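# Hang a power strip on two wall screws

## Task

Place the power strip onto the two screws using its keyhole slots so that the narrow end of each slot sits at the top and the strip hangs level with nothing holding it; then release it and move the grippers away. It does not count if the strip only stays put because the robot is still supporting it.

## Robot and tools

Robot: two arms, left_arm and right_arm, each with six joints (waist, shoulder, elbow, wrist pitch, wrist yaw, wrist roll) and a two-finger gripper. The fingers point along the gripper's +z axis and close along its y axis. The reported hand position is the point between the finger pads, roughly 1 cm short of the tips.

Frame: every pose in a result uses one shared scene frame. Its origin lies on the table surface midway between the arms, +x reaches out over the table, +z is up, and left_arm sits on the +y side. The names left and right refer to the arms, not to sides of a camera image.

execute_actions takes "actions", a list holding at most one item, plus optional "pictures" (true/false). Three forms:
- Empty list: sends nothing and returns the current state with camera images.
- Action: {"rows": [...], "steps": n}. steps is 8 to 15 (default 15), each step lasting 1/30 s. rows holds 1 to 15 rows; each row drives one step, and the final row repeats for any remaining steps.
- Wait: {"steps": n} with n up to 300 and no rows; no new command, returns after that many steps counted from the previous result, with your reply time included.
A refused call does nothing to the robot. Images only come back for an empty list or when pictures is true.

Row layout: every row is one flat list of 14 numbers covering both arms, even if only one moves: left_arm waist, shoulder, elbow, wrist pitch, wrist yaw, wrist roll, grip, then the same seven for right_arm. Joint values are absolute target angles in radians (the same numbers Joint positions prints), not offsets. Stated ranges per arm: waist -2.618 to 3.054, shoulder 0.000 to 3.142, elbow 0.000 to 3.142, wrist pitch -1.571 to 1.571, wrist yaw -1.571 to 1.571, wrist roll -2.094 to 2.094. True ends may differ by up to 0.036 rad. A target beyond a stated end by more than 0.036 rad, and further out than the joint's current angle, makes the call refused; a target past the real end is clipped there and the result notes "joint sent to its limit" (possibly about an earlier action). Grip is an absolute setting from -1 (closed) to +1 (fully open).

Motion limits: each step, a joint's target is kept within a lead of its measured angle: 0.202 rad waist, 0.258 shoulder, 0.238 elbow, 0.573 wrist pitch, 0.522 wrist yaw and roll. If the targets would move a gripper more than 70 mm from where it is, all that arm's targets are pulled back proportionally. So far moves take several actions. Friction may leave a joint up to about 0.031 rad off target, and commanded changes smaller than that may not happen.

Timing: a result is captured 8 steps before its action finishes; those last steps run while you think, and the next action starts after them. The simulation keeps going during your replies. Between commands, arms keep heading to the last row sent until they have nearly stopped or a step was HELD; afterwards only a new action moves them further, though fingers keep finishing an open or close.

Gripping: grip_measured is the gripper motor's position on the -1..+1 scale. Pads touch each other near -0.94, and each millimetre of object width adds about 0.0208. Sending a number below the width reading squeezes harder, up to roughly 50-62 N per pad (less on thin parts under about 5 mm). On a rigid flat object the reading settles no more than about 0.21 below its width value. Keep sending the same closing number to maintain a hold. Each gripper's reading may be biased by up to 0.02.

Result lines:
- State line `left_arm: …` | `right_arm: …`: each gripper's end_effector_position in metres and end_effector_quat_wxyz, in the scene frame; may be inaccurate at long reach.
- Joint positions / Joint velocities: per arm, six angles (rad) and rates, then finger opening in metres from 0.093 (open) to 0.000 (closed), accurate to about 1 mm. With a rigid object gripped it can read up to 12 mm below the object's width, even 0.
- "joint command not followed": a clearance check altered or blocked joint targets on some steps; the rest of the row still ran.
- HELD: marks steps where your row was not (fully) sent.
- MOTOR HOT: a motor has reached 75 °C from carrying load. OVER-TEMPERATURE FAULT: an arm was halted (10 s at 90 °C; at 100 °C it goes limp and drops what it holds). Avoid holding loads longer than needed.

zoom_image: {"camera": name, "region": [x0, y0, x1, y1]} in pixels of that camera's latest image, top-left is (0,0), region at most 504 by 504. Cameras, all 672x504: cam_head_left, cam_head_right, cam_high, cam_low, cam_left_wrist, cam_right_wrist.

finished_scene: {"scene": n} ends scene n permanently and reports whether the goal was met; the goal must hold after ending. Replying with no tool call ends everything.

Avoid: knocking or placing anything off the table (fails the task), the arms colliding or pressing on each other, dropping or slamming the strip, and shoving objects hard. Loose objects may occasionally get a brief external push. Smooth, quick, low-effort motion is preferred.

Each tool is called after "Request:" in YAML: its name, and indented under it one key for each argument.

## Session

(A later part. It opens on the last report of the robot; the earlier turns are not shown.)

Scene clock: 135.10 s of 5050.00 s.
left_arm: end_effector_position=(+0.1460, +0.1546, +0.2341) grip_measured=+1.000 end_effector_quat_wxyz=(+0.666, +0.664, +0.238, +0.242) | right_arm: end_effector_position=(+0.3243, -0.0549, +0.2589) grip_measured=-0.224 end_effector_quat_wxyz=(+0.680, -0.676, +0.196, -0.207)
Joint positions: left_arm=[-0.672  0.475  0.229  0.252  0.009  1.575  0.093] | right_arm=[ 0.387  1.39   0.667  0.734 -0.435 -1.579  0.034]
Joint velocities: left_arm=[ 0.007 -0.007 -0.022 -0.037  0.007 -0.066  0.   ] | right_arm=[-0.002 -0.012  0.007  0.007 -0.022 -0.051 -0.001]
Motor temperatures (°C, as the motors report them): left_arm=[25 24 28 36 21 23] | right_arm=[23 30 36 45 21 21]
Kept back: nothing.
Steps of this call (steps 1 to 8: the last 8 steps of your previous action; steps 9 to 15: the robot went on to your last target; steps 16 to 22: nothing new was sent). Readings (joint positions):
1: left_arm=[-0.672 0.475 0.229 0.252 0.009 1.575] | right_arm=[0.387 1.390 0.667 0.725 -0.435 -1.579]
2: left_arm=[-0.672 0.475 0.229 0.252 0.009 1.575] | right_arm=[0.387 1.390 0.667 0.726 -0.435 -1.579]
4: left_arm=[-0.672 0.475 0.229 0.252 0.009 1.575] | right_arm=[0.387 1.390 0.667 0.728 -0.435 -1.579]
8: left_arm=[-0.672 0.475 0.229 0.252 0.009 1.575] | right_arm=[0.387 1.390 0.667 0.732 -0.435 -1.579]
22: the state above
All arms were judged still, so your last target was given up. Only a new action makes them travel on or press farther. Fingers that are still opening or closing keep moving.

Request:
execute_actions:
  actions:
    - {"rows": [[-0.66,0.46,0.21,0.25,0.01,1.58,1,0.400,1.377,0.723,0.8985,-0.424,-1.582,-0.3],[-0.66,0.46,0.21,0.25,0.01,1.58,1,0.401,1.377,0.723,0.8985,-0.424,-1.582,-0.3],[-0.66,0.46,0.21,0.25,0.01,1.58,1,0.402,1.377,0.723,0.8985,-0.424,-1.582,-0.3],[-0.66,0.46,0.21,0.25,0.01,1.58,1,0.403,1.377,0.723,0.8985,-0.424,-1.582,-0.3]], "steps": 15}

Request:
execute_actions:
  actions:
    - {"steps": 8}

Scene clock: 137.30 s of 5050.00 s.
left_arm: end_effector_position=(+0.1460, +0.1546, +0.2341) grip_measured=+1.000 end_effector_quat_wxyz=(+0.666, +0.664, +0.238, +0.242) | right_arm: end_effector_position=(+0.3223, -0.0526, +0.2589) grip_measured=-0.224 end_effector_quat_wxyz=(+0.681, -0.676, +0.194, -0.205)
Joint positions: left_arm=[-0.672  0.475  0.229  0.252  0.009  1.575  0.093] | right_arm=[ 0.395  1.39   0.667  0.734 -0.433 -1.579  0.034]
Joint velocities: left_arm=[ 0.002 -0.007 -0.022 -0.022 -0.007  0.007  0.   ] | right_arm=[ 0.012 -0.012  0.017 -0.037 -0.022 -0.066 -0.001]
Motor temperatures (°C, as the motors report them): left_arm=[25 24 28 36 21 23] | right_arm=[23 30 36 45 21 21]
Steps of this call (steps 1 to 59: nothing new was sent; steps 60 to 66: the first 7 steps of this action). Readings (joint positions):
60: left_arm=[-0.672 0.475 0.229 0.252 0.009 1.575] | right_arm=[0.388 1.390 0.667 0.734 -0.434 -1.579]
61: left_arm=[-0.672 0.475 0.229 0.252 0.009 1.575] | right_arm=[0.389 1.390 0.667 0.734 -0.434 -1.579]
63: left_arm=[-0.672 0.475 0.229 0.252 0.009 1.575] | right_arm=[0.392 1.390 0.667 0.734 -0.433 -1.579]
66: the state above

Scene clock: 137.57 s of 5050.00 s.
left_arm: end_effector_position=(+0.1460, +0.1546, +0.2341) grip_measured=+1.000 end_effector_quat_wxyz=(+0.666, +0.664, +0.238, +0.242) | right_arm: end_effector_position=(+0.3222, -0.0524, +0.2589) grip_measured=-0.224 end_effector_quat_wxyz=(+0.681, -0.676, +0.194, -0.205)
Joint positions: left_arm=[-0.672  0.475  0.229  0.252  0.009  1.575  0.093] | right_arm=[ 0.395  1.39   0.667  0.734 -0.433 -1.579  0.034]
Joint velocities: left_arm=[-0.032  0.002 -0.027  0.007 -0.022 -0.022  0.   ] | right_arm=[-0.032  0.007  0.002 -0.037 -0.007  0.022 -0.001]
Motor temperatures (°C, as the motors report them): left_arm=[25 24 28 36 21 23] | right_arm=[23 30 36 45 21 21]
Kept back: nothing.
Steps of this call (steps 1 to 8: the last 8 steps of your previous action). Readings (joint positions):
1: left_arm=[-0.672 0.475 0.229 0.252 0.009 1.575] | right_arm=[0.395 1.390 0.667 0.734 -0.433 -1.579]
2: left_arm=[-0.672 0.475 0.229 0.252 0.009 1.575] | right_arm=[0.395 1.390 0.667 0.734 -0.433 -1.579]
4: left_arm=[-0.672 0.475 0.229 0.252 0.009 1.575] | right_arm=[0.395 1.390 0.667 0.734 -0.433 -1.579]
8: the state above

Request:
execute_actions:
  actions:
    - {"rows": [[-0.66,0.46,0.21,0.25,0.01,1.58,1,0.403,1.378,0.7245,0.899,-0.423,-1.582,-0.3],[-0.66,0.46,0.21,0.25,0.01,1.58,1,0.403,1.3795,0.726,0.8995,-0.422,-1.582,-0.3],[-0.66,0.46,0.21,0.25,0.01,1.58,1,0.403,1.381,0.7275,0.900,-0.421,-1.582,-0.3],[-0.66,0.46,0.21,0.25,0.01,1.58,1,0.4035,1.3825,0.729,0.9005,-0.420,-1.582,-0.3],[-0.66,0.46,0.21,0.25,0.01,1.58,1,0.4035,1.384,0.7305,0.901,-0.419,-1.582,-0.3],[-0.66,0.46,0.21,0.25,0.01,1.58,1,0.404,1.3855,0.732,0.901,-0.418,-1.582,-0.3],[-0.66,0.46,0.21,0.25,0.01,1.58,1,0.404,1.387,0.7335,0.9015,-0.417,-1.582,-0.3],[-0.66,0.46,0.21,0.25,0.01,1.58,1,0.4045,1.3885,0.735,0.9015,-0.417,-1.582,-0.3],[-0.66,0.46,0.21,0.25,0.01,1.58,1,0.4045,1.390,0.736,0.902,-0.417,-1.582,-0.3],[-0.66,0.46,0.21,0.25,0.01,1.58,1,0.405,1.391,0.737,0.902,-0.417,-1.582,-0.3],[-0.66,0.46,0.21,0.25,0.01,1.58,1,0.405,1.392,0.738,0.902,-0.417,-1.582,-0.3]], "steps": 15}

Request:
execute_actions:
  actions:
    - {"steps": 15}
  pictures: true

Request:
zoom_image:
  camera: "cam_left_wrist"
  region: [245, 150, 365, 230]

Scene clock: 139.57 s of 5050.00 s.
left_arm: end_effector_position=(+0.1460, +0.1546, +0.2341) grip_measured=+1.000 end_effector_quat_wxyz=(+0.666, +0.664, +0.238, +0.242) | right_arm: end_effector_position=(+0.3229, -0.0522, +0.2596) grip_measured=-0.224 end_effector_quat_wxyz=(+0.681, -0.676, +0.194, -0.206)
Joint positions: left_arm=[-0.672  0.475  0.229  0.252  0.009  1.575  0.093] | right_arm=[ 0.395  1.392  0.67   0.735 -0.432 -1.579  0.034]
Joint velocities: left_arm=[-0.017 -0.012 -0.002 -0.022  0.022 -0.022  0.   ] | right_arm=[-0.017  0.061  0.09   0.051  0.007 -0.081 -0.001]
Motor temperatures (°C, as the motors report them): left_arm=[25 24 28 36 21 23] | right_arm=[23 30 37 46 21 21]
Steps of this call (steps 1 to 15: the robot went on to your last target; steps 16 to 53: nothing new was sent; steps 54 to 60: the first 7 steps of this action). Readings (joint positions):
54: left_arm=[-0.672 0.475 0.229 0.252 0.009 1.575] | right_arm=[0.395 1.390 0.667 0.734 -0.433 -1.579]
55: left_arm=[-0.672 0.475 0.229 0.252 0.009 1.575] | right_arm=[0.395 1.390 0.667 0.734 -0.433 -1.579]
57: left_arm=[-0.672 0.475 0.229 0.252 0.009 1.575] | right_arm=[0.395 1.390 0.667 0.735 -0.433 -1.579]
60: the state above

Scene clock: 140.07 s of 5050.00 s.
left_arm: end_effector_position=(+0.1460, +0.1546, +0.2341) grip_measured=+1.000 end_effector_quat_wxyz=(+0.666, +0.664, +0.238, +0.242) | right_arm: end_effector_position=(+0.3256, -0.0513, +0.2612) grip_measured=-0.224 end_effector_quat_wxyz=(+0.682, -0.674, +0.194, -0.208)
Joint positions: left_arm=[-0.672  0.475  0.229  0.252  0.009  1.575  0.093] | right_arm=[ 0.395  1.401  0.68   0.738 -0.427 -1.579  0.034]
Joint velocities: left_arm=[-0.017  0.002  0.007 -0.022 -0.007  0.051  0.   ] | right_arm=[ 0.007 -0.002  0.007 -0.051 -0.022 -0.037  0.001]
Motor temperatures (°C, as the motors report them): left_arm=[25 24 28 36 21 23] | right_arm=[23 30 37 46 21 21]
Kept back: nothing.
Steps of this call (steps 1 to 8: the last 8 steps of your previous action; steps 9 to 15: the robot went on to your last target). Readings (joint positions):
1: left_arm=[-0.672 0.475 0.229 0.252 0.009 1.575] | right_arm=[0.395 1.394 0.674 0.736 -0.432 -1.579]
2: left_arm=[-0.672 0.475 0.229 0.252 0.009 1.575] | right_arm=[0.395 1.397 0.677 0.736 -0.431 -1.579]
4: left_arm=[-0.672 0.475 0.229 0.252 0.009 1.575] | right_arm=[0.395 1.401 0.680 0.738 -0.429 -1.579]
8: left_arm=[-0.672 0.475 0.229 0.252 0.009 1.575] | right_arm=[0.395 1.401 0.680 0.738 -0.427 -1.579]
15: the state above
All arms were judged still, so your last target was given up. Only a new action makes them travel on or press farther. Fingers that are still opening or closing keep moving.

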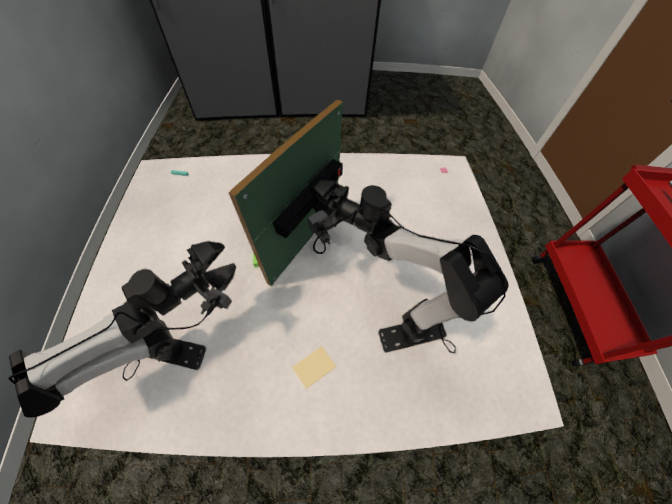

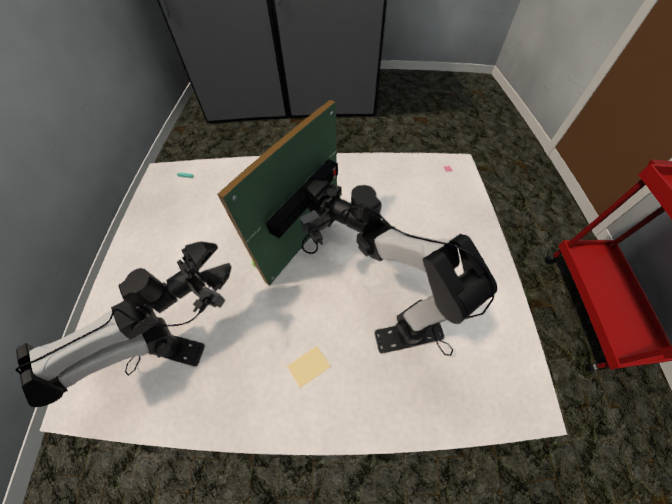

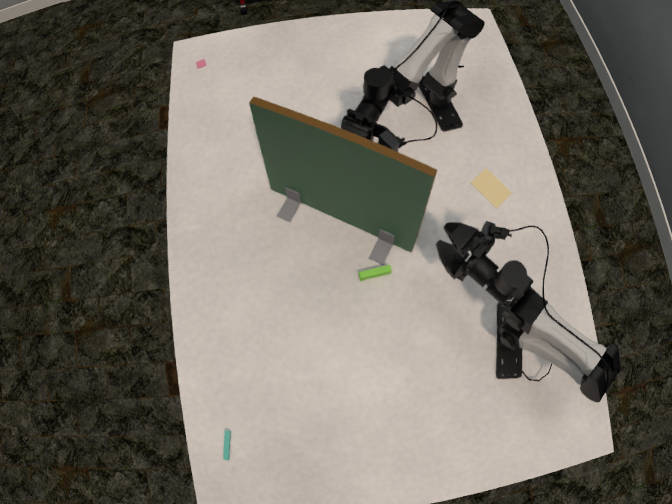

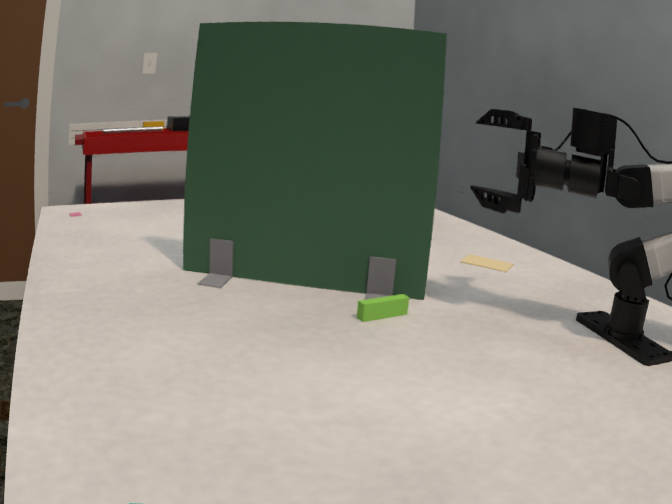

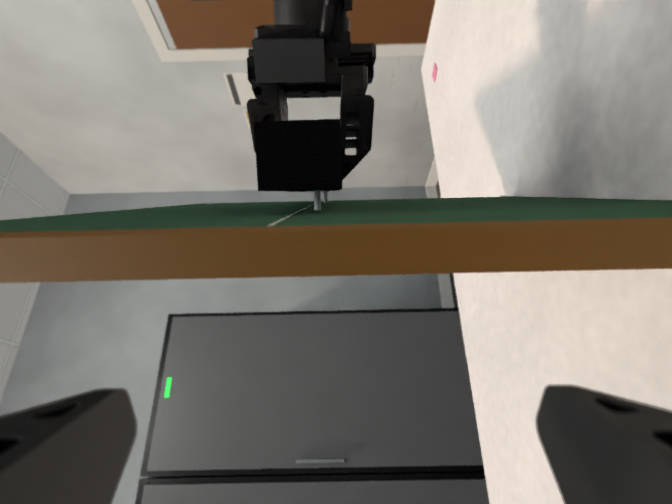

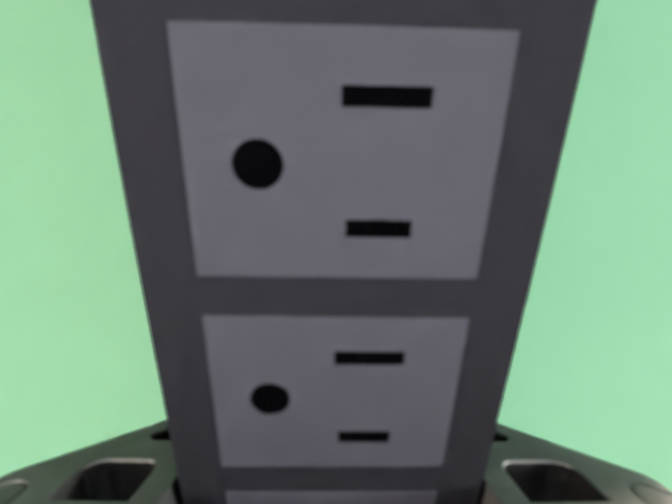

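Region (245, 150, 365, 230) of cam_left_wrist's 672x504 image, scaled by 4.200, with more detail than that image has.

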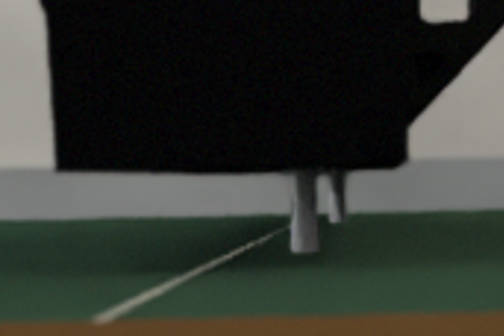

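Request:
execute_actions:
  actions:
    - {"rows": [[-0.66,0.46,0.21,0.25,0.01,1.58,1,0.405,1.393,0.738,0.902,-0.417,-1.582,-0.3],[-0.66,0.46,0.21,0.25,0.01,1.58,1,0.405,1.394,0.738,0.902,-0.417,-1.582,-0.3],[-0.66,0.46,0.21,0.25,0.01,1.58,1,0.405,1.395,0.738,0.902,-0.417,-1.582,-0.3]], "steps": 15}

Request:
execute_actions:
  actions:
    - {"steps": 8}

Scene clock: 140.90 s of 5050.00 s.
left_arm: end_effector_position=(+0.1460, +0.1546, +0.2341) grip_measured=+1.000 end_effector_quat_wxyz=(+0.666, +0.664, +0.238, +0.242) | right_arm: end_effector_position=(+0.3256, -0.0513, +0.2612) grip_measured=-0.224 end_effector_quat_wxyz=(+0.682, -0.674, +0.194, -0.208)
Joint positions: left_arm=[-0.672  0.475  0.229  0.252  0.009  1.575  0.093] | right_arm=[ 0.395  1.401  0.68   0.738 -0.427 -1.579  0.034]
Joint velocities: left_arm=[ 0.012 -0.007  0.007  0.007  0.051  0.022  0.   ] | right_arm=[ 0.002 -0.012 -0.017 -0.051 -0.007 -0.007  0.001]
Motor temperatures (°C, as the motors report them): left_arm=[25 24 28 36 21 23] | right_arm=[23 30 37 46 21 21]
Steps of this call (steps 1 to 18: nothing new was sent; steps 19 to 25: the first 7 steps of this action). Readings (joint positions):
19: left_arm=[-0.672 0.475 0.229 0.252 0.009 1.575] | right_arm=[0.395 1.401 0.680 0.738 -0.427 -1.579]
20: left_arm=[-0.672 0.475 0.229 0.252 0.009 1.575] | right_arm=[0.395 1.401 0.680 0.738 -0.427 -1.579]
22: left_arm=[-0.672 0.475 0.229 0.252 0.009 1.575] | right_arm=[0.395 1.401 0.680 0.738 -0.427 -1.579]
25: the state above

Scene clock: 141.17 s of 5050.00 s.
left_arm: end_effector_position=(+0.1460, +0.1546, +0.2341) grip_measured=+1.000 end_effector_quat_wxyz=(+0.666, +0.664, +0.238, +0.242) | right_arm: end_effector_position=(+0.3256, -0.0513, +0.2612) grip_measured=-0.224 end_effector_quat_wxyz=(+0.682, -0.674, +0.194, -0.208)
Joint positions: left_arm=[-0.672  0.475  0.229  0.252  0.009  1.575  0.093] | right_arm=[ 0.395  1.401  0.68   0.738 -0.427 -1.579  0.034]
Joint velocities: left_arm=[-0.017 -0.002 -0.002 -0.051  0.066 -0.037  0.   ] | right_arm=[-0.007 -0.002 -0.007 -0.022 -0.066  0.066 -0.   ]
Motor temperatures (°C, as the motors report them): left_arm=[25 24 28 36 21 23] | right_arm=[23 30 37 47 21 21]
Kept back: nothing.
Steps of this call (steps 1 to 8: the last 8 steps of your previous action). Readings (joint positions):
1: left_arm=[-0.672 0.475 0.229 0.252 0.009 1.575] | right_arm=[0.395 1.401 0.680 0.738 -0.427 -1.579]
2: left_arm=[-0.672 0.475 0.229 0.252 0.009 1.575] | right_arm=[0.395 1.401 0.680 0.738 -0.427 -1.579]
4: left_arm=[-0.672 0.475 0.229 0.252 0.009 1.575] | right_arm=[0.395 1.401 0.680 0.738 -0.427 -1.579]
8: the state above

Request:
execute_actions:
  actions:
    - {"rows": [[-0.66,0.46,0.21,0.25,0.01,1.58,1,0.405,1.396,0.738,0.902,-0.417,-1.582,-0.3],[-0.66,0.46,0.21,0.25,0.01,1.58,1,0.405,1.396,0.738,0.902,-0.417,-1.582,-0.3],[-0.66,0.46,0.21,0.25,0.01,1.58,1,0.405,1.397,0.738,0.902,-0.417,-1.582,-0.3],[-0.66,0.46,0.21,0.25,0.01,1.58,1,0.405,1.397,0.738,0.902,-0.417,-1.582,-0.3],[-0.66,0.46,0.21,0.25,0.01,1.58,1,0.405,1.398,0.738,0.902,-0.417,-1.582,-0.3]], "steps": 15}

Request:
execute_actions:
  actions:
    - {"steps": 8}

Scene clock: 141.87 s of 5050.00 s.
left_arm: end_effector_position=(+0.1460, +0.1546, +0.2341) grip_measured=+1.000 end_effector_quat_wxyz=(+0.666, +0.664, +0.238, +0.242) | right_arm: end_effector_position=(+0.3256, -0.0513, +0.2612) grip_measured=-0.224 end_effector_quat_wxyz=(+0.682, -0.674, +0.194, -0.208)
Joint positions: left_arm=[-0.672  0.475  0.229  0.252  0.009  1.575  0.093] | right_arm=[ 0.395  1.401  0.68   0.738 -0.427 -1.579  0.034]
Joint velocities: left_arm=[-0.007 -0.022  0.012 -0.022  0.007 -0.022  0.   ] | right_arm=[ 0.012 -0.012 -0.007 -0.022 -0.022  0.051 -0.   ]
Motor temperatures (°C, as the motors report them): left_arm=[25 24 28 36 21 23] | right_arm=[23 30 37 47 21 21]
Steps of this call (steps 1 to 14: the robot went on to your last target; steps 15 to 21: the first 7 steps of this action). Readings (joint positions):
15: left_arm=[-0.672 0.475 0.229 0.252 0.009 1.575] | right_arm=[0.395 1.401 0.680 0.738 -0.427 -1.579]
16: left_arm=[-0.672 0.475 0.229 0.252 0.009 1.575] | right_arm=[0.395 1.401 0.680 0.738 -0.427 -1.579]
18: left_arm=[-0.672 0.475 0.229 0.252 0.009 1.575] | right_arm=[0.395 1.401 0.680 0.738 -0.427 -1.579]
21: the state above

Scene clock: 142.13 s of 5050.00 s.
left_arm: end_effector_position=(+0.1460, +0.1546, +0.2341) grip_measured=+1.000 end_effector_quat_wxyz=(+0.666, +0.664, +0.238, +0.242) | right_arm: end_effector_position=(+0.3256, -0.0513, +0.2612) grip_measured=-0.224 end_effector_quat_wxyz=(+0.682, -0.674, +0.194, -0.208)
Joint positions: left_arm=[-0.672  0.475  0.229  0.252  0.009  1.575  0.093] | right_arm=[ 0.395  1.401  0.68   0.738 -0.427 -1.579  0.034]
Joint velocities: left_arm=[-0.007 -0.012  0.012  0.022 -0.051  0.037  0.   ] | right_arm=[ 0.002  0.007 -0.017 -0.037 -0.051 -0.022  0.   ]
Motor temperatures (°C, as the motors report them): left_arm=[25 24 28 36 21 23] | right_arm=[23 30 37 47 21 21]
Kept back: nothing.
Steps of this call (steps 1 to 8: the last 8 steps of your previous action). Readings (joint positions):
1: left_arm=[-0.672 0.475 0.229 0.252 0.009 1.575] | right_arm=[0.395 1.401 0.680 0.738 -0.427 -1.579]
2: left_arm=[-0.672 0.475 0.229 0.252 0.009 1.575] | right_arm=[0.395 1.401 0.680 0.738 -0.427 -1.579]
4: left_arm=[-0.672 0.475 0.229 0.252 0.009 1.575] | right_arm=[0.395 1.401 0.680 0.738 -0.427 -1.579]
8: the state above

Request:
execute_actions:
  actions:
    - {"rows": [[-0.66,0.46,0.21,0.25,0.01,1.58,1,0.405,1.398,0.738,0.898,-0.417,-1.582,-0.3],[-0.66,0.46,0.21,0.25,0.01,1.58,1,0.405,1.398,0.738,0.894,-0.417,-1.582,-0.3],[-0.66,0.46,0.21,0.25,0.01,1.58,1,0.405,1.398,0.738,0.890,-0.417,-1.582,-0.3],[-0.66,0.46,0.21,0.25,0.01,1.58,1,0.405,1.398,0.738,0.886,-0.417,-1.582,-0.3],[-0.66,0.46,0.21,0.25,0.01,1.58,1,0.405,1.398,0.738,0.884,-0.417,-1.582,-0.3],[-0.66,0.46,0.21,0.25,0.01,1.58,1,0.405,1.398,0.738,0.882,-0.417,-1.582,-0.3],[-0.66,0.46,0.21,0.25,0.01,1.58,1,0.405,1.398,0.738,0.880,-0.417,-1.582,-0.3],[-0.66,0.46,0.21,0.25,0.01,1.58,1,0.405,1.398,0.738,0.879,-0.417,-1.582,-0.3],[-0.66,0.46,0.21,0.25,0.01,1.58,1,0.405,1.398,0.738,0.878,-0.417,-1.582,-0.3]], "steps": 15}

Request:
execute_actions:
  actions:
    - {"steps": 12}

Scene clock: 147.10 s of 5050.00 s.
left_arm: end_effector_position=(+0.1460, +0.1546, +0.2341) grip_measured=+1.000 end_effector_quat_wxyz=(+0.666, +0.664, +0.238, +0.242) | right_arm: end_effector_position=(+0.3256, -0.0513, +0.2611) grip_measured=-0.224 end_effector_quat_wxyz=(+0.682, -0.674, +0.194, -0.208)
Joint positions: left_arm=[-0.672  0.475  0.229  0.252  0.009  1.575  0.093] | right_arm=[ 0.395  1.401  0.68   0.737 -0.427 -1.579  0.034]
Joint velocities: left_arm=[-0.007  0.012 -0.012 -0.007 -0.066 -0.022  0.   ] | right_arm=[ 0.002 -0.007  0.002 -0.007  0.037 -0.022  0.001]
Motor temperatures (°C, as the motors report them): left_arm=[25 24 28 36 21 23] | right_arm=[23 29 38 48 21 21]
Steps of this call (steps 1 to 15: the robot went on to your last target; steps 16 to 90: nothing new was sent; then 1.73 s passed at rest; steps 91 to 97: the first 7 steps of this action). Readings (joint positions):
91: left_arm=[-0.672 0.475 0.229 0.252 0.009 1.575] | right_arm=[0.395 1.401 0.680 0.738 -0.427 -1.579]
92: left_arm=[-0.672 0.475 0.229 0.252 0.009 1.575] | right_arm=[0.395 1.401 0.680 0.738 -0.427 -1.579]
94: left_arm=[-0.672 0.475 0.229 0.252 0.009 1.575] | right_arm=[0.395 1.401 0.680 0.738 -0.427 -1.579]
97: the state above

Scene clock: 147.50 s of 5050.00 s.
left_arm: end_effector_position=(+0.1460, +0.1546, +0.2341) grip_measured=+1.000 end_effector_quat_wxyz=(+0.666, +0.664, +0.238, +0.242) | right_arm: end_effector_position=(+0.3256, -0.0513, +0.2610) grip_measured=-0.224 end_effector_quat_wxyz=(+0.681, -0.674, +0.194, -0.208)
Joint positions: left_arm=[-0.672  0.475  0.229  0.252  0.009  1.575  0.093] | right_arm=[ 0.395  1.401  0.68   0.737 -0.427 -1.58   0.034]
Joint velocities: left_arm=[-0.007  0.027 -0.032  0.022  0.051 -0.007  0.   ] | right_arm=[0.007 0.017 0.007 0.007 0.051 0.051 0.001]
Motor temperatures (°C, as the motors report them): left_arm=[25 24 28 36 21 23] | right_arm=[23 29 38 48 21 21]
Kept back: nothing.
Steps of this call (steps 1 to 8: the last 8 steps of your previous action; steps 9 to 12: the robot went on to your last target). Readings (joint positions):
1: left_arm=[-0.672 0.475 0.229 0.252 0.009 1.575] | right_arm=[0.395 1.401 0.680 0.737 -0.427 -1.579]
2: left_arm=[-0.672 0.475 0.229 0.252 0.009 1.575] | right_arm=[0.395 1.401 0.680 0.737 -0.427 -1.580]
4: left_arm=[-0.672 0.475 0.229 0.252 0.009 1.575] | right_arm=[0.395 1.401 0.680 0.737 -0.427 -1.580]
8: left_arm=[-0.672 0.475 0.229 0.252 0.009 1.575] | right_arm=[0.395 1.401 0.680 0.737 -0.427 -1.580]
12: the state above

Request:
execute_actions:
  actions:
    - {"rows": [[-0.66,0.46,0.21,0.25,0.01,1.58,1,0.405,1.396,0.738,0.877,-0.417,-1.582,-0.3],[-0.66,0.46,0.21,0.25,0.01,1.58,1,0.405,1.394,0.738,0.876,-0.417,-1.582,-0.3],[-0.66,0.46,0.21,0.25,0.01,1.58,1,0.405,1.392,0.738,0.875,-0.417,-1.582,-0.3],[-0.66,0.46,0.21,0.25,0.01,1.58,1,0.405,1.390,0.738,0.874,-0.417,-1.582,-0.3],[-0.66,0.46,0.21,0.25,0.01,1.58,1,0.405,1.390,0.738,0.873,-0.417,-1.582,-0.3],[-0.66,0.46,0.21,0.25,0.01,1.58,1,0.405,1.390,0.738,0.872,-0.417,-1.582,-0.3],[-0.66,0.46,0.21,0.25,0.01,1.58,1,0.405,1.390,0.738,0.871,-0.417,-1.582,-0.3],[-0.66,0.46,0.21,0.25,0.01,1.58,1,0.405,1.390,0.738,0.870,-0.417,-1.582,-0.3]], "steps": 15}

Request:
execute_actions:
  actions:
    - {"steps": 12}

Scene clock: 148.50 s of 5050.00 s.
left_arm: end_effector_position=(+0.1460, +0.1546, +0.2341) grip_measured=+1.000 end_effector_quat_wxyz=(+0.666, +0.664, +0.238, +0.242) | right_arm: end_effector_position=(+0.3256, -0.0514, +0.2607) grip_measured=-0.224 end_effector_quat_wxyz=(+0.681, -0.675, +0.194, -0.208)
Joint positions: left_arm=[-0.672  0.475  0.229  0.252  0.009  1.575  0.093] | right_arm=[ 0.395  1.401  0.68   0.736 -0.427 -1.581  0.034]
Joint velocities: left_arm=[-0.012  0.002  0.007 -0.037  0.022  0.037  0.   ] | right_arm=[ 0.007  0.007 -0.002 -0.051  0.037 -0.081  0.   ]
Motor temperatures (°C, as the motors report them): left_arm=[25 24 29 37 21 23] | right_arm=[23 29 38 48 21 21]
Steps of this call (steps 1 to 15: the robot went on to your last target; steps 16 to 23: nothing new was sent; steps 24 to 30: the first 7 steps of this action). Readings (joint positions):
24: left_arm=[-0.672 0.475 0.229 0.252 0.009 1.575] | right_arm=[0.395 1.401 0.680 0.737 -0.427 -1.580]
25: left_arm=[-0.672 0.475 0.229 0.252 0.009 1.575] | right_arm=[0.395 1.401 0.680 0.737 -0.427 -1.580]
27: left_arm=[-0.672 0.475 0.229 0.252 0.009 1.575] | right_arm=[0.395 1.401 0.680 0.736 -0.427 -1.580]
30: the state above

Scene clock: 148.90 s of 5050.00 s.
left_arm: end_effector_position=(+0.1460, +0.1546, +0.2341) grip_measured=+1.000 end_effector_quat_wxyz=(+0.666, +0.664, +0.238, +0.242) | right_arm: end_effector_position=(+0.3257, -0.0514, +0.2588) grip_measured=-0.224 end_effector_quat_wxyz=(+0.679, -0.677, +0.196, -0.207)
Joint positions: left_arm=[-0.672  0.475  0.229  0.252  0.009  1.575  0.093] | right_arm=[ 0.395  1.401  0.68   0.727 -0.427 -1.581  0.034]
Joint velocities: left_arm=[-0.022 -0.007  0.002 -0.007 -0.037 -0.095  0.   ] | right_arm=[-0.012  0.022  0.012 -0.022 -0.022 -0.022 -0.   ]
Motor temperatures (°C, as the motors report them): left_arm=[25 24 29 37 21 23] | right_arm=[23 29 38 48 21 21]
Kept back: nothing.
Steps of this call (steps 1 to 8: the last 8 steps of your previous action; steps 9 to 12: the robot went on to your last target). Readings (joint positions):
1: left_arm=[-0.672 0.475 0.229 0.252 0.009 1.575] | right_arm=[0.395 1.401 0.680 0.735 -0.427 -1.581]
2: left_arm=[-0.672 0.475 0.229 0.252 0.009 1.575] | right_arm=[0.395 1.401 0.680 0.735 -0.427 -1.581]
4: left_arm=[-0.672 0.475 0.229 0.252 0.009 1.575] | right_arm=[0.395 1.401 0.680 0.734 -0.427 -1.581]
8: left_arm=[-0.672 0.475 0.229 0.252 0.009 1.575] | right_arm=[0.395 1.401 0.680 0.731 -0.427 -1.581]
12: the state above

Request:
execute_actions:
  actions:
    - {"rows": [[-0.66,0.46,0.21,0.25,0.01,1.58,1,0.405,1.390,0.738,0.880,-0.417,-1.582,-0.3]], "steps": 10}

Scene clock: 149.20 s of 5050.00 s.
left_arm: end_effector_position=(+0.1460, +0.1546, +0.2341) grip_measured=+1.000 end_effector_quat_wxyz=(+0.666, +0.664, +0.238, +0.242) | right_arm: end_effector_position=(+0.3257, -0.0514, +0.2587) grip_measured=-0.224 end_effector_quat_wxyz=(+0.679, -0.677, +0.196, -0.206)
Joint positions: left_arm=[-0.672  0.475  0.229  0.252  0.009  1.575  0.093] | right_arm=[ 0.395  1.401  0.68   0.727 -0.427 -1.581  0.034]
Joint velocities: left_arm=[-0.012  0.007 -0.012 -0.007  0.022 -0.066  0.   ] | right_arm=[-0.012 -0.002 -0.002 -0.066 -0.022  0.051 -0.   ]
Motor temperatures (°C, as the motors report them): left_arm=[25 24 29 37 21 23] | right_arm=[23 29 38 48 21 21]
Steps of this call (steps 1 to 7: the robot went on to your last target; steps 8 to 9: the first 2 steps of this action). Readings (joint positions):
8: left_arm=[-0.672 0.475 0.229 0.252 0.009 1.575] | right_arm=[0.395 1.401 0.680 0.727 -0.427 -1.581]
9: the state above

Request:
execute_actions:
  actions:
    - {"rows": [[-0.66,0.46,0.21,0.25,0.01,1.58,1,0.405,1.392,0.740,0.880,-0.416,-1.582,-0.3],[-0.66,0.46,0.21,0.25,0.01,1.58,1,0.406,1.394,0.7415,0.880,-0.415,-1.582,-0.3],[-0.66,0.46,0.21,0.25,0.01,1.58,1,0.4065,1.396,0.743,0.880,-0.414,-1.582,-0.3],[-0.66,0.46,0.21,0.25,0.01,1.58,1,0.407,1.398,0.745,0.880,-0.413,-1.582,-0.3],[-0.66,0.46,0.21,0.25,0.01,1.58,1,0.408,1.400,0.747,0.880,-0.412,-1.582,-0.3],[-0.66,0.46,0.21,0.25,0.01,1.58,1,0.409,1.402,0.749,0.880,-0.411,-1.582,-0.3],[-0.66,0.46,0.21,0.25,0.01,1.58,1,0.410,1.404,0.751,0.880,-0.410,-1.582,-0.3],[-0.66,0.46,0.21,0.25,0.01,1.58,1,0.411,1.406,0.753,0.880,-0.409,-1.582,-0.3],[-0.66,0.46,0.21,0.25,0.01,1.58,1,0.412,1.408,0.755,0.880,-0.409,-1.582,-0.3]], "steps": 15}

Request:
execute_actions:
  actions:
    - {"steps": 12}
  pictures: true

Request:
zoom_image:
  camera: "cam_left_wrist"
  region: [245, 150, 365, 230]

Scene clock: 150.70 s of 5050.00 s.
left_arm: end_effector_position=(+0.1460, +0.1546, +0.2341) grip_measured=+1.000 end_effector_quat_wxyz=(+0.666, +0.664, +0.238, +0.242) | right_arm: end_effector_position=(+0.3260, -0.0504, +0.2590) grip_measured=-0.224 end_effector_quat_wxyz=(+0.679, -0.677, +0.196, -0.206)
Joint positions: left_arm=[-0.672  0.475  0.229  0.252  0.009  1.575  0.093] | right_arm=[ 0.397  1.404  0.684  0.726 -0.426 -1.581  0.034]
Joint velocities: left_arm=[ 0.007 -0.017  0.002  0.022  0.022  0.081  0.   ] | right_arm=[ 0.007  0.002 -0.002 -0.037 -0.022  0.007  0.001]
Motor temperatures (°C, as the motors report them): left_arm=[25 24 29 37 21 23] | right_arm=[23 29 39 49 21 21]
Steps of this call (steps 1 to 8: the last 8 steps of your previous action; steps 9 to 15: the robot went on to your last target; steps 16 to 38: nothing new was sent; steps 39 to 45: the first 7 steps of this action). Readings (joint positions):
39: left_arm=[-0.672 0.475 0.229 0.252 0.009 1.575] | right_arm=[0.395 1.401 0.680 0.727 -0.427 -1.581]
40: left_arm=[-0.672 0.475 0.229 0.252 0.009 1.575] | right_arm=[0.395 1.401 0.680 0.727 -0.427 -1.581]
42: left_arm=[-0.672 0.475 0.229 0.252 0.009 1.575] | right_arm=[0.396 1.401 0.682 0.727 -0.426 -1.581]
45: the state above

Scene clock: 151.10 s of 5050.00 s.
left_arm: end_effector_position=(+0.1460, +0.1546, +0.2341) grip_measured=+1.000 end_effector_quat_wxyz=(+0.666, +0.664, +0.238, +0.242) | right_arm: end_effector_position=(+0.3260, -0.0504, +0.2590) grip_measured=-0.224 end_effector_quat_wxyz=(+0.679, -0.677, +0.196, -0.206)
Joint positions: left_arm=[-0.672  0.475  0.229  0.252  0.009  1.575  0.093] | right_arm=[ 0.397  1.404  0.684  0.726 -0.426 -1.581  0.034]
Joint velocities: left_arm=[ 0.012  0.022 -0.012 -0.007  0.081  0.081  0.   ] | right_arm=[ 0.012 -0.007 -0.007  0.022 -0.022 -0.051 -0.001]
Motor temperatures (°C, as the motors report them): left_arm=[25 24 29 37 21 23] | right_arm=[23 29 39 49 21 21]
Kept back: nothing.
Steps of this call (steps 1 to 8: the last 8 steps of your previous action; steps 9 to 12: the robot went on to your last target). Readings (joint positions):
1: left_arm=[-0.672 0.475 0.229 0.252 0.009 1.575] | right_arm=[0.397 1.404 0.684 0.726 -0.426 -1.581]
2: left_arm=[-0.672 0.475 0.229 0.252 0.009 1.575] | right_arm=[0.397 1.404 0.684 0.726 -0.426 -1.581]
4: left_arm=[-0.672 0.475 0.229 0.252 0.009 1.575] | right_arm=[0.397 1.404 0.684 0.726 -0.426 -1.581]
8: left_arm=[-0.672 0.475 0.229 0.252 0.009 1.575] | right_arm=[0.397 1.404 0.684 0.726 -0.426 -1.581]
12: the state above

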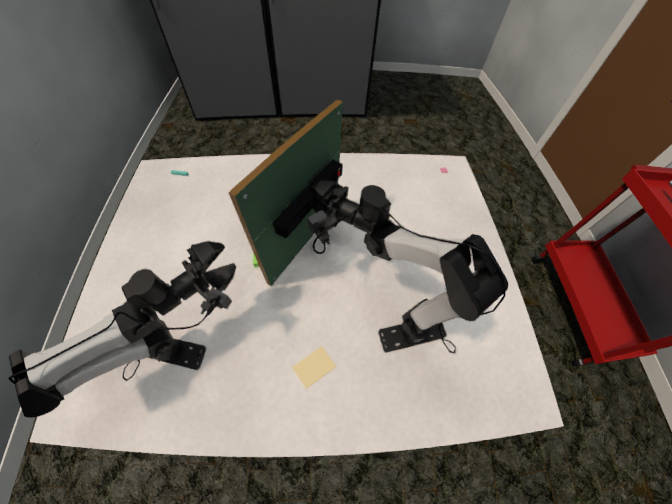

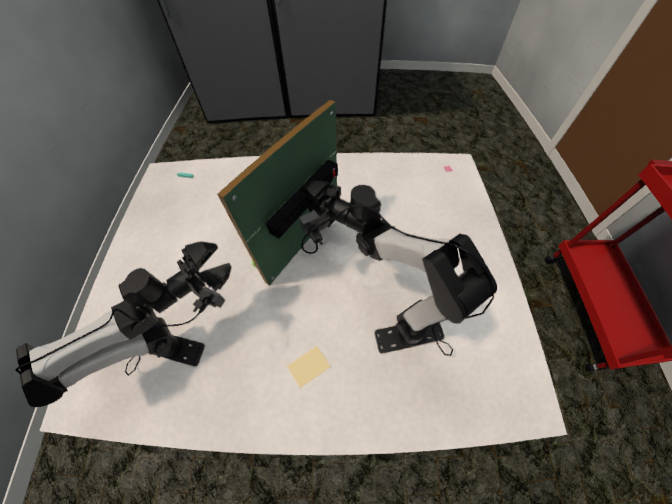

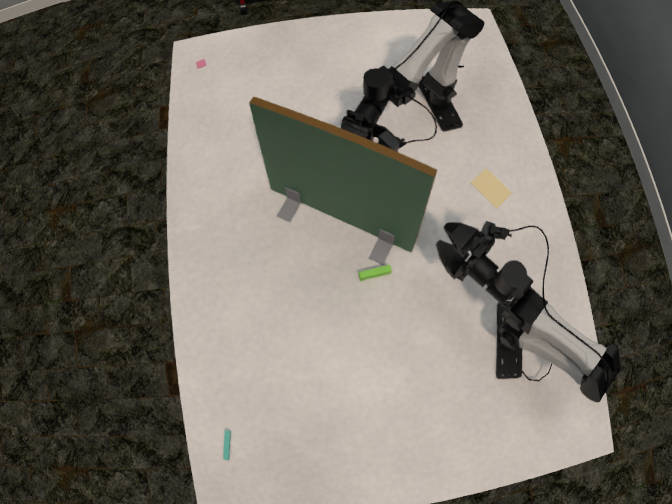

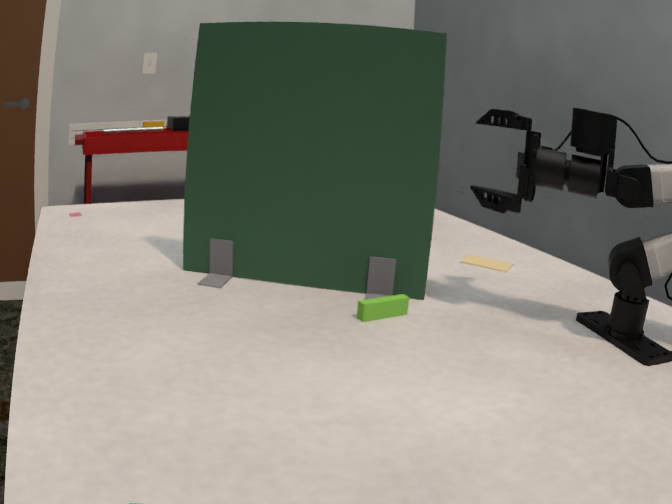

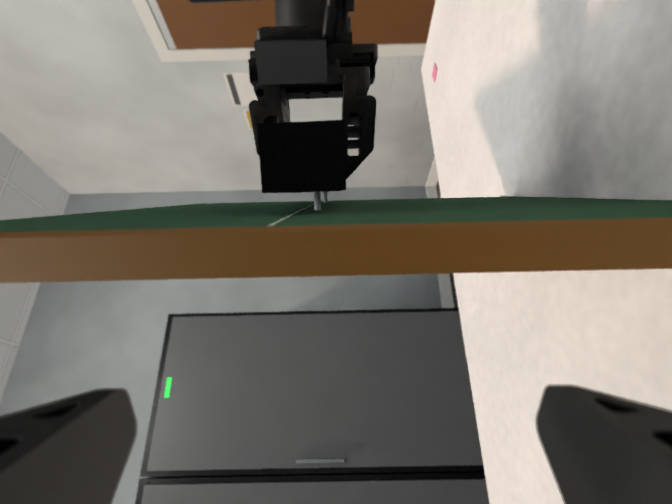

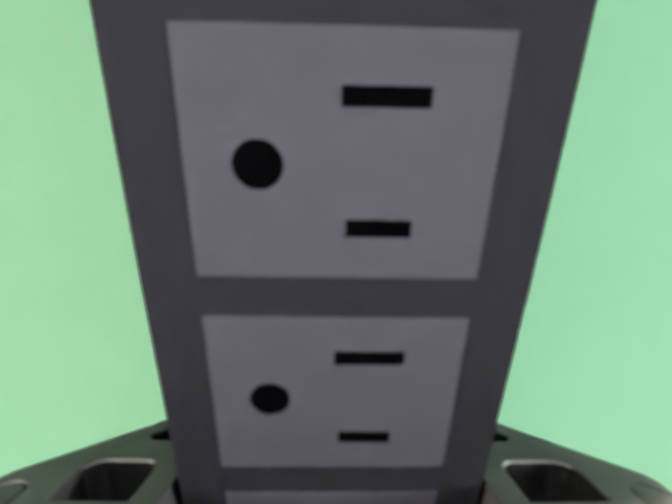

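Region (245, 150, 365, 230) of cam_left_wrist's 672x504 image, scaled by 4.200, with more detail than that image has.

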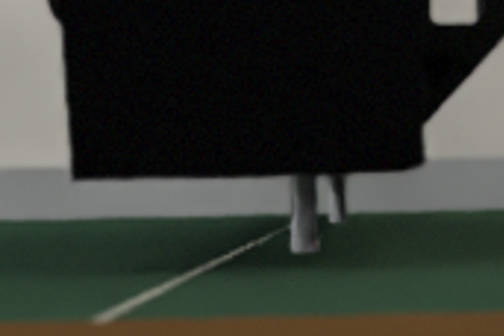

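Request:
execute_actions:
  actions:
    - {"rows": [[-0.66,0.46,0.21,0.25,0.01,1.58,1,0.413,1.408,0.755,0.880,-0.409,-1.582,-0.3],[-0.66,0.46,0.21,0.25,0.01,1.58,1,0.414,1.408,0.755,0.880,-0.409,-1.582,-0.3],[-0.66,0.46,0.21,0.25,0.01,1.58,1,0.415,1.408,0.755,0.880,-0.409,-1.582,-0.3],[-0.66,0.46,0.21,0.25,0.01,1.58,1,0.416,1.408,0.755,0.880,-0.409,-1.582,-0.3],[-0.66,0.46,0.21,0.25,0.01,1.58,1,0.417,1.408,0.755,0.880,-0.409,-1.582,-0.3],[-0.66,0.46,0.21,0.25,0.01,1.58,1,0.418,1.408,0.755,0.880,-0.409,-1.582,-0.3],[-0.66,0.46,0.21,0.25,0.01,1.58,1,0.419,1.408,0.755,0.880,-0.409,-1.582,-0.3],[-0.66,0.46,0.21,0.25,0.01,1.58,1,0.420,1.408,0.755,0.880,-0.409,-1.582,-0.3]], "steps": 15}

Request:
execute_actions:
  actions:
    - {"steps": 10}

Scene clock: 155.77 s of 5050.00 s.
left_arm: end_effector_position=(+0.1460, +0.1546, +0.2341) grip_measured=+1.000 end_effector_quat_wxyz=(+0.666, +0.664, +0.238, +0.242) | right_arm: end_effector_position=(+0.3259, -0.0502, +0.2590) grip_measured=-0.224 end_effector_quat_wxyz=(+0.679, -0.677, +0.196, -0.206)
Joint positions: left_arm=[-0.672  0.475  0.229  0.252  0.009  1.575  0.093] | right_arm=[ 0.398  1.404  0.684  0.726 -0.425 -1.581  0.034]
Joint velocities: left_arm=[-0.002  0.012 -0.007  0.007  0.007 -0.066  0.   ] | right_arm=[-0.012 -0.002  0.012 -0.022  0.022  0.007  0.   ]
Motor temperatures (°C, as the motors report them): left_arm=[25 24 29 37 21 23] | right_arm=[23 29 40 49 21 21]
Steps of this call (steps 1 to 15: the robot went on to your last target; steps 16 to 90: nothing new was sent; then 1.43 s passed at rest; steps 91 to 97: the first 7 steps of this action). Readings (joint positions):
91: left_arm=[-0.672 0.475 0.229 0.252 0.009 1.575] | right_arm=[0.397 1.404 0.684 0.726 -0.426 -1.581]
92: left_arm=[-0.672 0.475 0.229 0.252 0.009 1.575] | right_arm=[0.397 1.404 0.684 0.726 -0.426 -1.581]
94: left_arm=[-0.672 0.475 0.229 0.252 0.009 1.575] | right_arm=[0.397 1.404 0.684 0.726 -0.426 -1.581]
97: the state above

Scene clock: 156.10 s of 5050.00 s.
left_arm: end_effector_position=(+0.1460, +0.1546, +0.2341) grip_measured=+1.000 end_effector_quat_wxyz=(+0.666, +0.664, +0.238, +0.242) | right_arm: end_effector_position=(+0.3260, -0.0503, +0.2590) grip_measured=-0.224 end_effector_quat_wxyz=(+0.679, -0.677, +0.196, -0.206)
Joint positions: left_arm=[-0.672  0.475  0.229  0.252  0.009  1.575  0.093] | right_arm=[ 0.398  1.404  0.684  0.726 -0.424 -1.581  0.034]
Joint velocities: left_arm=[ 0.017 -0.027 -0.012  0.022 -0.051  0.037  0.   ] | right_arm=[-0.012 -0.012 -0.012  0.022  0.007 -0.066  0.001]
Motor temperatures (°C, as the motors report them): left_arm=[25 24 29 37 21 23] | right_arm=[23 29 40 49 21 21]
Kept back: nothing.
Steps of this call (steps 1 to 8: the last 8 steps of your previous action; steps 9 to 10: the robot went on to your last target). Readings (joint positions):
1: left_arm=[-0.672 0.475 0.229 0.252 0.009 1.575] | right_arm=[0.398 1.404 0.684 0.726 -0.424 -1.581]
2: left_arm=[-0.672 0.475 0.229 0.252 0.009 1.575] | right_arm=[0.398 1.404 0.684 0.726 -0.424 -1.581]
4: left_arm=[-0.672 0.475 0.229 0.252 0.009 1.575] | right_arm=[0.398 1.404 0.684 0.726 -0.424 -1.581]
8: left_arm=[-0.672 0.475 0.229 0.252 0.009 1.575] | right_arm=[0.398 1.404 0.684 0.726 -0.424 -1.581]
10: the state above

Request:
execute_actions:
  actions:
    - {"rows": [[-0.66,0.46,0.21,0.25,0.01,1.58,1,0.416,1.408,0.755,0.880,-0.409,-1.582,-0.3],[-0.66,0.46,0.21,0.25,0.01,1.58,1,0.412,1.408,0.755,0.880,-0.409,-1.582,-0.3],[-0.66,0.46,0.21,0.25,0.01,1.58,1,0.408,1.408,0.755,0.880,-0.409,-1.582,-0.3],[-0.66,0.46,0.21,0.25,0.01,1.58,1,0.404,1.408,0.755,0.880,-0.409,-1.582,-0.3],[-0.66,0.46,0.21,0.25,0.01,1.58,1,0.401,1.408,0.755,0.880,-0.409,-1.582,-0.3],[-0.66,0.46,0.21,0.25,0.01,1.58,1,0.398,1.408,0.755,0.880,-0.409,-1.582,-0.3],[-0.66,0.46,0.21,0.25,0.01,1.58,1,0.396,1.408,0.755,0.880,-0.409,-1.582,-0.3],[-0.66,0.46,0.21,0.25,0.01,1.58,1,0.394,1.408,0.755,0.880,-0.409,-1.582,-0.3],[-0.66,0.46,0.21,0.25,0.01,1.58,1,0.392,1.408,0.755,0.880,-0.409,-1.582,-0.3],[-0.66,0.46,0.21,0.25,0.01,1.58,1,0.390,1.408,0.755,0.880,-0.409,-1.582,-0.3]], "steps": 15}

Request:
execute_actions:
  actions:
    - {"steps": 10}

Scene clock: 156.97 s of 5050.00 s.
left_arm: end_effector_position=(+0.1460, +0.1546, +0.2341) grip_measured=+1.000 end_effector_quat_wxyz=(+0.666, +0.664, +0.238, +0.242) | right_arm: end_effector_position=(+0.3261, -0.0504, +0.2590) grip_measured=-0.224 end_effector_quat_wxyz=(+0.679, -0.677, +0.196, -0.206)
Joint positions: left_arm=[-0.672  0.475  0.229  0.252  0.009  1.575  0.093] | right_arm=[ 0.398  1.404  0.684  0.726 -0.424 -1.581  0.034]
Joint velocities: left_arm=[ 0.012  0.027 -0.012 -0.037 -0.007 -0.022  0.   ] | right_arm=[ 0.007 -0.007  0.002 -0.022 -0.066 -0.066 -0.001]
Motor temperatures (°C, as the motors report them): left_arm=[25 24 29 37 21 23] | right_arm=[23 29 40 50 21 21]
Steps of this call (steps 1 to 15: the robot went on to your last target; steps 16 to 19: nothing new was sent; steps 20 to 26: the first 7 steps of this action). Readings (joint positions):
20: left_arm=[-0.672 0.475 0.229 0.252 0.009 1.575] | right_arm=[0.398 1.404 0.684 0.726 -0.424 -1.581]
21: left_arm=[-0.672 0.475 0.229 0.252 0.009 1.575] | right_arm=[0.398 1.404 0.684 0.726 -0.424 -1.581]
23: left_arm=[-0.672 0.475 0.229 0.252 0.009 1.575] | right_arm=[0.398 1.404 0.684 0.726 -0.424 -1.581]
26: the state above

Scene clock: 157.30 s of 5050.00 s.
left_arm: end_effector_position=(+0.1460, +0.1546, +0.2341) grip_measured=+1.000 end_effector_quat_wxyz=(+0.666, +0.664, +0.238, +0.242) | right_arm: end_effector_position=(+0.3262, -0.0505, +0.2590) grip_measured=-0.224 end_effector_quat_wxyz=(+0.679, -0.677, +0.197, -0.207)
Joint positions: left_arm=[-0.672  0.475  0.229  0.252  0.009  1.575  0.093] | right_arm=[ 0.397  1.404  0.684  0.726 -0.424 -1.581  0.034]
Joint velocities: left_arm=[-0.007 -0.002 -0.012  0.007 -0.037 -0.007  0.   ] | right_arm=[-0.002 -0.007 -0.002  0.051 -0.11  -0.037 -0.001]
Motor temperatures (°C, as the motors report them): left_arm=[25 24 29 37 21 23] | right_arm=[23 29 40 50 21 21]
Kept back: nothing.
Steps of this call (steps 1 to 8: the last 8 steps of your previous action; steps 9 to 10: the robot went on to your last target). Readings (joint positions):
1: left_arm=[-0.672 0.475 0.229 0.252 0.009 1.575] | right_arm=[0.398 1.404 0.684 0.726 -0.424 -1.581]
2: left_arm=[-0.672 0.475 0.229 0.252 0.009 1.575] | right_arm=[0.397 1.404 0.684 0.726 -0.424 -1.581]
4: left_arm=[-0.672 0.475 0.229 0.252 0.009 1.575] | right_arm=[0.397 1.404 0.684 0.726 -0.424 -1.581]
8: left_arm=[-0.672 0.475 0.229 0.252 0.009 1.575] | right_arm=[0.397 1.404 0.684 0.726 -0.424 -1.581]
10: the state above

Request:
execute_actions:
  actions:
    - {"rows": [[-0.66,0.46,0.21,0.25,0.01,1.58,1,0.389,1.408,0.755,0.880,-0.409,-1.582,-0.3],[-0.66,0.46,0.21,0.25,0.01,1.58,1,0.388,1.408,0.755,0.880,-0.409,-1.582,-0.3],[-0.66,0.46,0.21,0.25,0.01,1.58,1,0.387,1.408,0.755,0.880,-0.409,-1.582,-0.3],[-0.66,0.46,0.21,0.25,0.01,1.58,1,0.386,1.408,0.755,0.880,-0.409,-1.582,-0.3],[-0.66,0.46,0.21,0.25,0.01,1.58,1,0.385,1.408,0.755,0.880,-0.409,-1.582,-0.3],[-0.66,0.46,0.21,0.25,0.01,1.58,1,0.384,1.408,0.755,0.880,-0.409,-1.582,-0.3],[-0.66,0.46,0.21,0.25,0.01,1.58,1,0.383,1.408,0.755,0.880,-0.409,-1.582,-0.3],[-0.66,0.46,0.21,0.25,0.01,1.58,1,0.382,1.408,0.755,0.880,-0.409,-1.582,-0.3]], "steps": 15}

Request:
execute_actions:
  actions:
    - {"steps": 10}

Scene clock: 157.97 s of 5050.00 s.
left_arm: end_effector_position=(+0.1460, +0.1546, +0.2341) grip_measured=+1.000 end_effector_quat_wxyz=(+0.666, +0.664, +0.238, +0.242) | right_arm: end_effector_position=(+0.3263, -0.0507, +0.2590) grip_measured=-0.224 end_effector_quat_wxyz=(+0.679, -0.677, +0.196, -0.206)
Joint positions: left_arm=[-0.672  0.475  0.229  0.252  0.009  1.575  0.093] | right_arm=[ 0.396  1.404  0.684  0.726 -0.426 -1.581  0.034]
Joint velocities: left_arm=[ 0.002 -0.007  0.002 -0.037 -0.022 -0.037  0.   ] | right_arm=[-0.007  0.002  0.007 -0.007  0.022 -0.037 -0.   ]
Motor temperatures (°C, as the motors report them): left_arm=[25 24 29 37 21 23] | right_arm=[23 29 41 50 21 21]
Steps of this call (steps 1 to 13: the robot went on to your last target; steps 14 to 20: the first 7 steps of this action). Readings (joint positions):
14: left_arm=[-0.672 0.475 0.229 0.252 0.009 1.575] | right_arm=[0.397 1.404 0.684 0.726 -0.424 -1.581]
15: left_arm=[-0.672 0.475 0.229 0.252 0.009 1.575] | right_arm=[0.397 1.404 0.684 0.726 -0.425 -1.581]
17: left_arm=[-0.672 0.475 0.229 0.252 0.009 1.575] | right_arm=[0.397 1.404 0.684 0.726 -0.426 -1.581]
20: the state above

Scene clock: 158.30 s of 5050.00 s.
left_arm: end_effector_position=(+0.1460, +0.1546, +0.2341) grip_measured=+1.000 end_effector_quat_wxyz=(+0.666, +0.664, +0.238, +0.242) | right_arm: end_effector_position=(+0.3262, -0.0507, +0.2590) grip_measured=-0.224 end_effector_quat_wxyz=(+0.679, -0.677, +0.196, -0.206)
Joint positions: left_arm=[-0.672  0.475  0.229  0.252  0.009  1.575  0.093] | right_arm=[ 0.396  1.404  0.684  0.726 -0.427 -1.581  0.034]
Joint velocities: left_arm=[-0.007 -0.012  0.007 -0.022 -0.022 -0.037  0.   ] | right_arm=[-0.007 -0.012 -0.027 -0.022 -0.022 -0.022 -0.001]
Motor temperatures (°C, as the motors report them): left_arm=[25 24 29 37 21 23] | right_arm=[23 29 41 50 21 21]
Kept back: nothing.
Steps of this call (steps 1 to 8: the last 8 steps of your previous action; steps 9 to 10: the robot went on to your last target). Readings (joint positions):
1: left_arm=[-0.672 0.475 0.229 0.252 0.009 1.575] | right_arm=[0.396 1.404 0.684 0.726 -0.426 -1.581]
2: left_arm=[-0.672 0.475 0.229 0.252 0.009 1.575] | right_arm=[0.396 1.404 0.684 0.726 -0.427 -1.581]
4: left_arm=[-0.672 0.475 0.229 0.252 0.009 1.575] | right_arm=[0.396 1.404 0.684 0.726 -0.427 -1.581]
8: left_arm=[-0.672 0.475 0.229 0.252 0.009 1.575] | right_arm=[0.396 1.404 0.684 0.726 -0.427 -1.581]
10: the state above

Request:
execute_actions:
  actions:
    - {"rows": [[-0.66,0.46,0.21,0.25,0.01,1.58,1,0.386,1.404,0.752,0.882,-0.411,-1.582,-0.3],[-0.66,0.46,0.21,0.25,0.01,1.58,1,0.390,1.400,0.749,0.884,-0.413,-1.582,-0.3],[-0.66,0.46,0.21,0.25,0.01,1.58,1,0.394,1.396,0.746,0.886,-0.415,-1.582,-0.3],[-0.66,0.46,0.21,0.25,0.01,1.58,1,0.397,1.392,0.743,0.888,-0.417,-1.582,-0.3],[-0.66,0.46,0.21,0.25,0.01,1.58,1,0.397,1.390,0.741,0.890,-0.419,-1.582,-0.3],[-0.66,0.46,0.21,0.25,0.01,1.58,1,0.397,1.390,0.741,0.891,-0.420,-1.582,-0.3],[-0.66,0.46,0.21,0.25,0.01,1.58,1,0.397,1.390,0.741,0.892,-0.420,-1.582,-0.3],[-0.66,0.46,0.21,0.25,0.01,1.58,1,0.397,1.390,0.741,0.893,-0.420,-1.582,-0.3],[-0.66,0.46,0.21,0.25,0.01,1.58,1,0.397,1.390,0.741,0.894,-0.420,-1.582,-0.3],[-0.66,0.46,0.21,0.25,0.01,1.58,1,0.397,1.390,0.741,0.895,-0.420,-1.582,-0.3]], "steps": 15}

Request:
execute_actions:
  actions:
    - {"steps": 14}

Scene clock: 159.53 s of 5050.00 s.
left_arm: end_effector_position=(+0.1460, +0.1546, +0.2341) grip_measured=+1.000 end_effector_quat_wxyz=(+0.666, +0.664, +0.238, +0.242) | right_arm: end_effector_position=(+0.3262, -0.0506, +0.2590) grip_measured=-0.224 end_effector_quat_wxyz=(+0.679, -0.677, +0.196, -0.206)
Joint positions: left_arm=[-0.672  0.475  0.229  0.252  0.009  1.575  0.093] | right_arm=[ 0.396  1.404  0.684  0.726 -0.427 -1.581  0.034]
Joint velocities: left_arm=[-0.017 -0.017  0.012  0.007  0.051 -0.007  0.   ] | right_arm=[-0.007  0.002  0.002 -0.066 -0.037  0.037  0.   ]
Motor temperatures (°C, as the motors report them): left_arm=[25 24 29 37 21 23] | right_arm=[23 29 41 50 21 21]
Steps of this call (steps 1 to 15: the robot went on to your last target; steps 16 to 30: nothing new was sent; steps 31 to 37: the first 7 steps of this action). Readings (joint positions):
31: left_arm=[-0.672 0.475 0.229 0.252 0.009 1.575] | right_arm=[0.396 1.404 0.684 0.726 -0.427 -1.581]
32: left_arm=[-0.672 0.475 0.229 0.252 0.009 1.575] | right_arm=[0.396 1.404 0.684 0.726 -0.427 -1.581]
34: left_arm=[-0.672 0.475 0.229 0.252 0.009 1.575] | right_arm=[0.396 1.404 0.684 0.726 -0.427 -1.581]
37: the state above

Scene clock: 160.00 s of 5050.00 s.
left_arm: end_effector_position=(+0.1460, +0.1546, +0.2341) grip_measured=+1.000 end_effector_quat_wxyz=(+0.666, +0.664, +0.238, +0.242) | right_arm: end_effector_position=(+0.3262, -0.0506, +0.2590) grip_measured=-0.224 end_effector_quat_wxyz=(+0.679, -0.677, +0.196, -0.206)
Joint positions: left_arm=[-0.672  0.475  0.229  0.252  0.009  1.575  0.093] | right_arm=[ 0.396  1.404  0.684  0.726 -0.427 -1.581  0.034]
Joint velocities: left_arm=[-0.012 -0.022  0.007 -0.051  0.051 -0.037  0.   ] | right_arm=[ 0.002 -0.007 -0.007  0.066  0.037 -0.066 -0.   ]
Motor temperatures (°C, as the motors report them): left_arm=[25 24 29 37 21 23] | right_arm=[23 29 41 50 21 21]
Kept back: nothing.
Steps of this call (steps 1 to 8: the last 8 steps of your previous action; steps 9 to 14: the robot went on to your last target). Readings (joint positions):
1: left_arm=[-0.672 0.475 0.229 0.252 0.009 1.575] | right_arm=[0.396 1.404 0.684 0.726 -0.427 -1.581]
2: left_arm=[-0.672 0.475 0.229 0.252 0.009 1.575] | right_arm=[0.396 1.404 0.684 0.726 -0.427 -1.581]
4: left_arm=[-0.672 0.475 0.229 0.252 0.009 1.575] | right_arm=[0.396 1.404 0.684 0.726 -0.427 -1.581]
8: left_arm=[-0.672 0.475 0.229 0.252 0.009 1.575] | right_arm=[0.396 1.404 0.684 0.726 -0.427 -1.581]
14: the state above

Request:
execute_actions:
  actions:
    - {"rows": [[-0.66,0.46,0.21,0.25,0.01,1.58,1,0.397,1.388,0.740,0.896,-0.422,-1.582,-0.3],[-0.66,0.46,0.21,0.25,0.01,1.58,1,0.397,1.386,0.739,0.897,-0.424,-1.582,-0.3],[-0.66,0.46,0.21,0.25,0.01,1.58,1,0.397,1.384,0.738,0.898,-0.426,-1.582,-0.3],[-0.66,0.46,0.21,0.25,0.01,1.58,1,0.397,1.382,0.737,0.899,-0.427,-1.582,-0.3],[-0.66,0.46,0.21,0.25,0.01,1.58,1,0.397,1.380,0.736,0.900,-0.427,-1.582,-0.3],[-0.66,0.46,0.21,0.25,0.01,1.58,1,0.397,1.378,0.735,0.900,-0.427,-1.582,-0.3]], "steps": 15}

Request:
execute_actions:
  actions:
    - {"steps": 8}

Scene clock: 161.57 s of 5050.00 s.
left_arm: end_effector_position=(+0.1460, +0.1546, +0.2341) grip_measured=+1.000 end_effector_quat_wxyz=(+0.666, +0.664, +0.238, +0.242) | right_arm: end_effector_position=(+0.3260, -0.0506, +0.2591) grip_measured=-0.224 end_effector_quat_wxyz=(+0.679, -0.677, +0.196, -0.206)
Joint positions: left_arm=[-0.672  0.475  0.229  0.252  0.009  1.575  0.093] | right_arm=[ 0.396  1.404  0.684  0.727 -0.428 -1.581  0.034]
Joint velocities: left_arm=[-0.012 -0.017  0.007 -0.037  0.007 -0.051  0.   ] | right_arm=[ 0.032 -0.007  0.002 -0.066 -0.066  0.007 -0.   ]
Motor temperatures (°C, as the motors report them): left_arm=[25 24 29 37 21 23] | right_arm=[23 29 41 51 21 21]
Steps of this call (steps 1 to 15: the robot went on to your last target; steps 16 to 40: nothing new was sent; steps 41 to 47: the first 7 steps of this action). Readings (joint positions):
41: left_arm=[-0.672 0.475 0.229 0.252 0.009 1.575] | right_arm=[0.396 1.404 0.684 0.726 -0.427 -1.581]
42: left_arm=[-0.672 0.475 0.229 0.252 0.009 1.575] | right_arm=[0.396 1.404 0.684 0.727 -0.427 -1.581]
44: left_arm=[-0.672 0.475 0.229 0.252 0.009 1.575] | right_arm=[0.396 1.404 0.684 0.727 -0.428 -1.581]
47: the state above

Scene clock: 161.83 s of 5050.00 s.
left_arm: end_effector_position=(+0.1460, +0.1546, +0.2341) grip_measured=+1.000 end_effector_quat_wxyz=(+0.666, +0.664, +0.238, +0.242) | right_arm: end_effector_position=(+0.3260, -0.0506, +0.2591) grip_measured=-0.224 end_effector_quat_wxyz=(+0.679, -0.677, +0.196, -0.206)
Joint positions: left_arm=[-0.672  0.475  0.229  0.252  0.009  1.575  0.093] | right_arm=[ 0.396  1.404  0.684  0.727 -0.428 -1.581  0.034]
Joint velocities: left_arm=[ 0.007 -0.002  0.002  0.022  0.051 -0.095  0.   ] | right_arm=[-0.007  0.002 -0.002 -0.037  0.022  0.022 -0.001]
Motor temperatures (°C, as the motors report them): left_arm=[25 24 29 37 21 23] | right_arm=[23 29 41 51 21 21]
Kept back: nothing.
Steps of this call (steps 1 to 8: the last 8 steps of your previous action). Readings (joint positions):
1: left_arm=[-0.672 0.475 0.229 0.252 0.009 1.575] | right_arm=[0.396 1.404 0.684 0.727 -0.428 -1.581]
2: left_arm=[-0.672 0.475 0.229 0.252 0.009 1.575] | right_arm=[0.396 1.404 0.684 0.727 -0.428 -1.581]
4: left_arm=[-0.672 0.475 0.229 0.252 0.009 1.575] | right_arm=[0.396 1.404 0.684 0.727 -0.428 -1.581]
8: the state above


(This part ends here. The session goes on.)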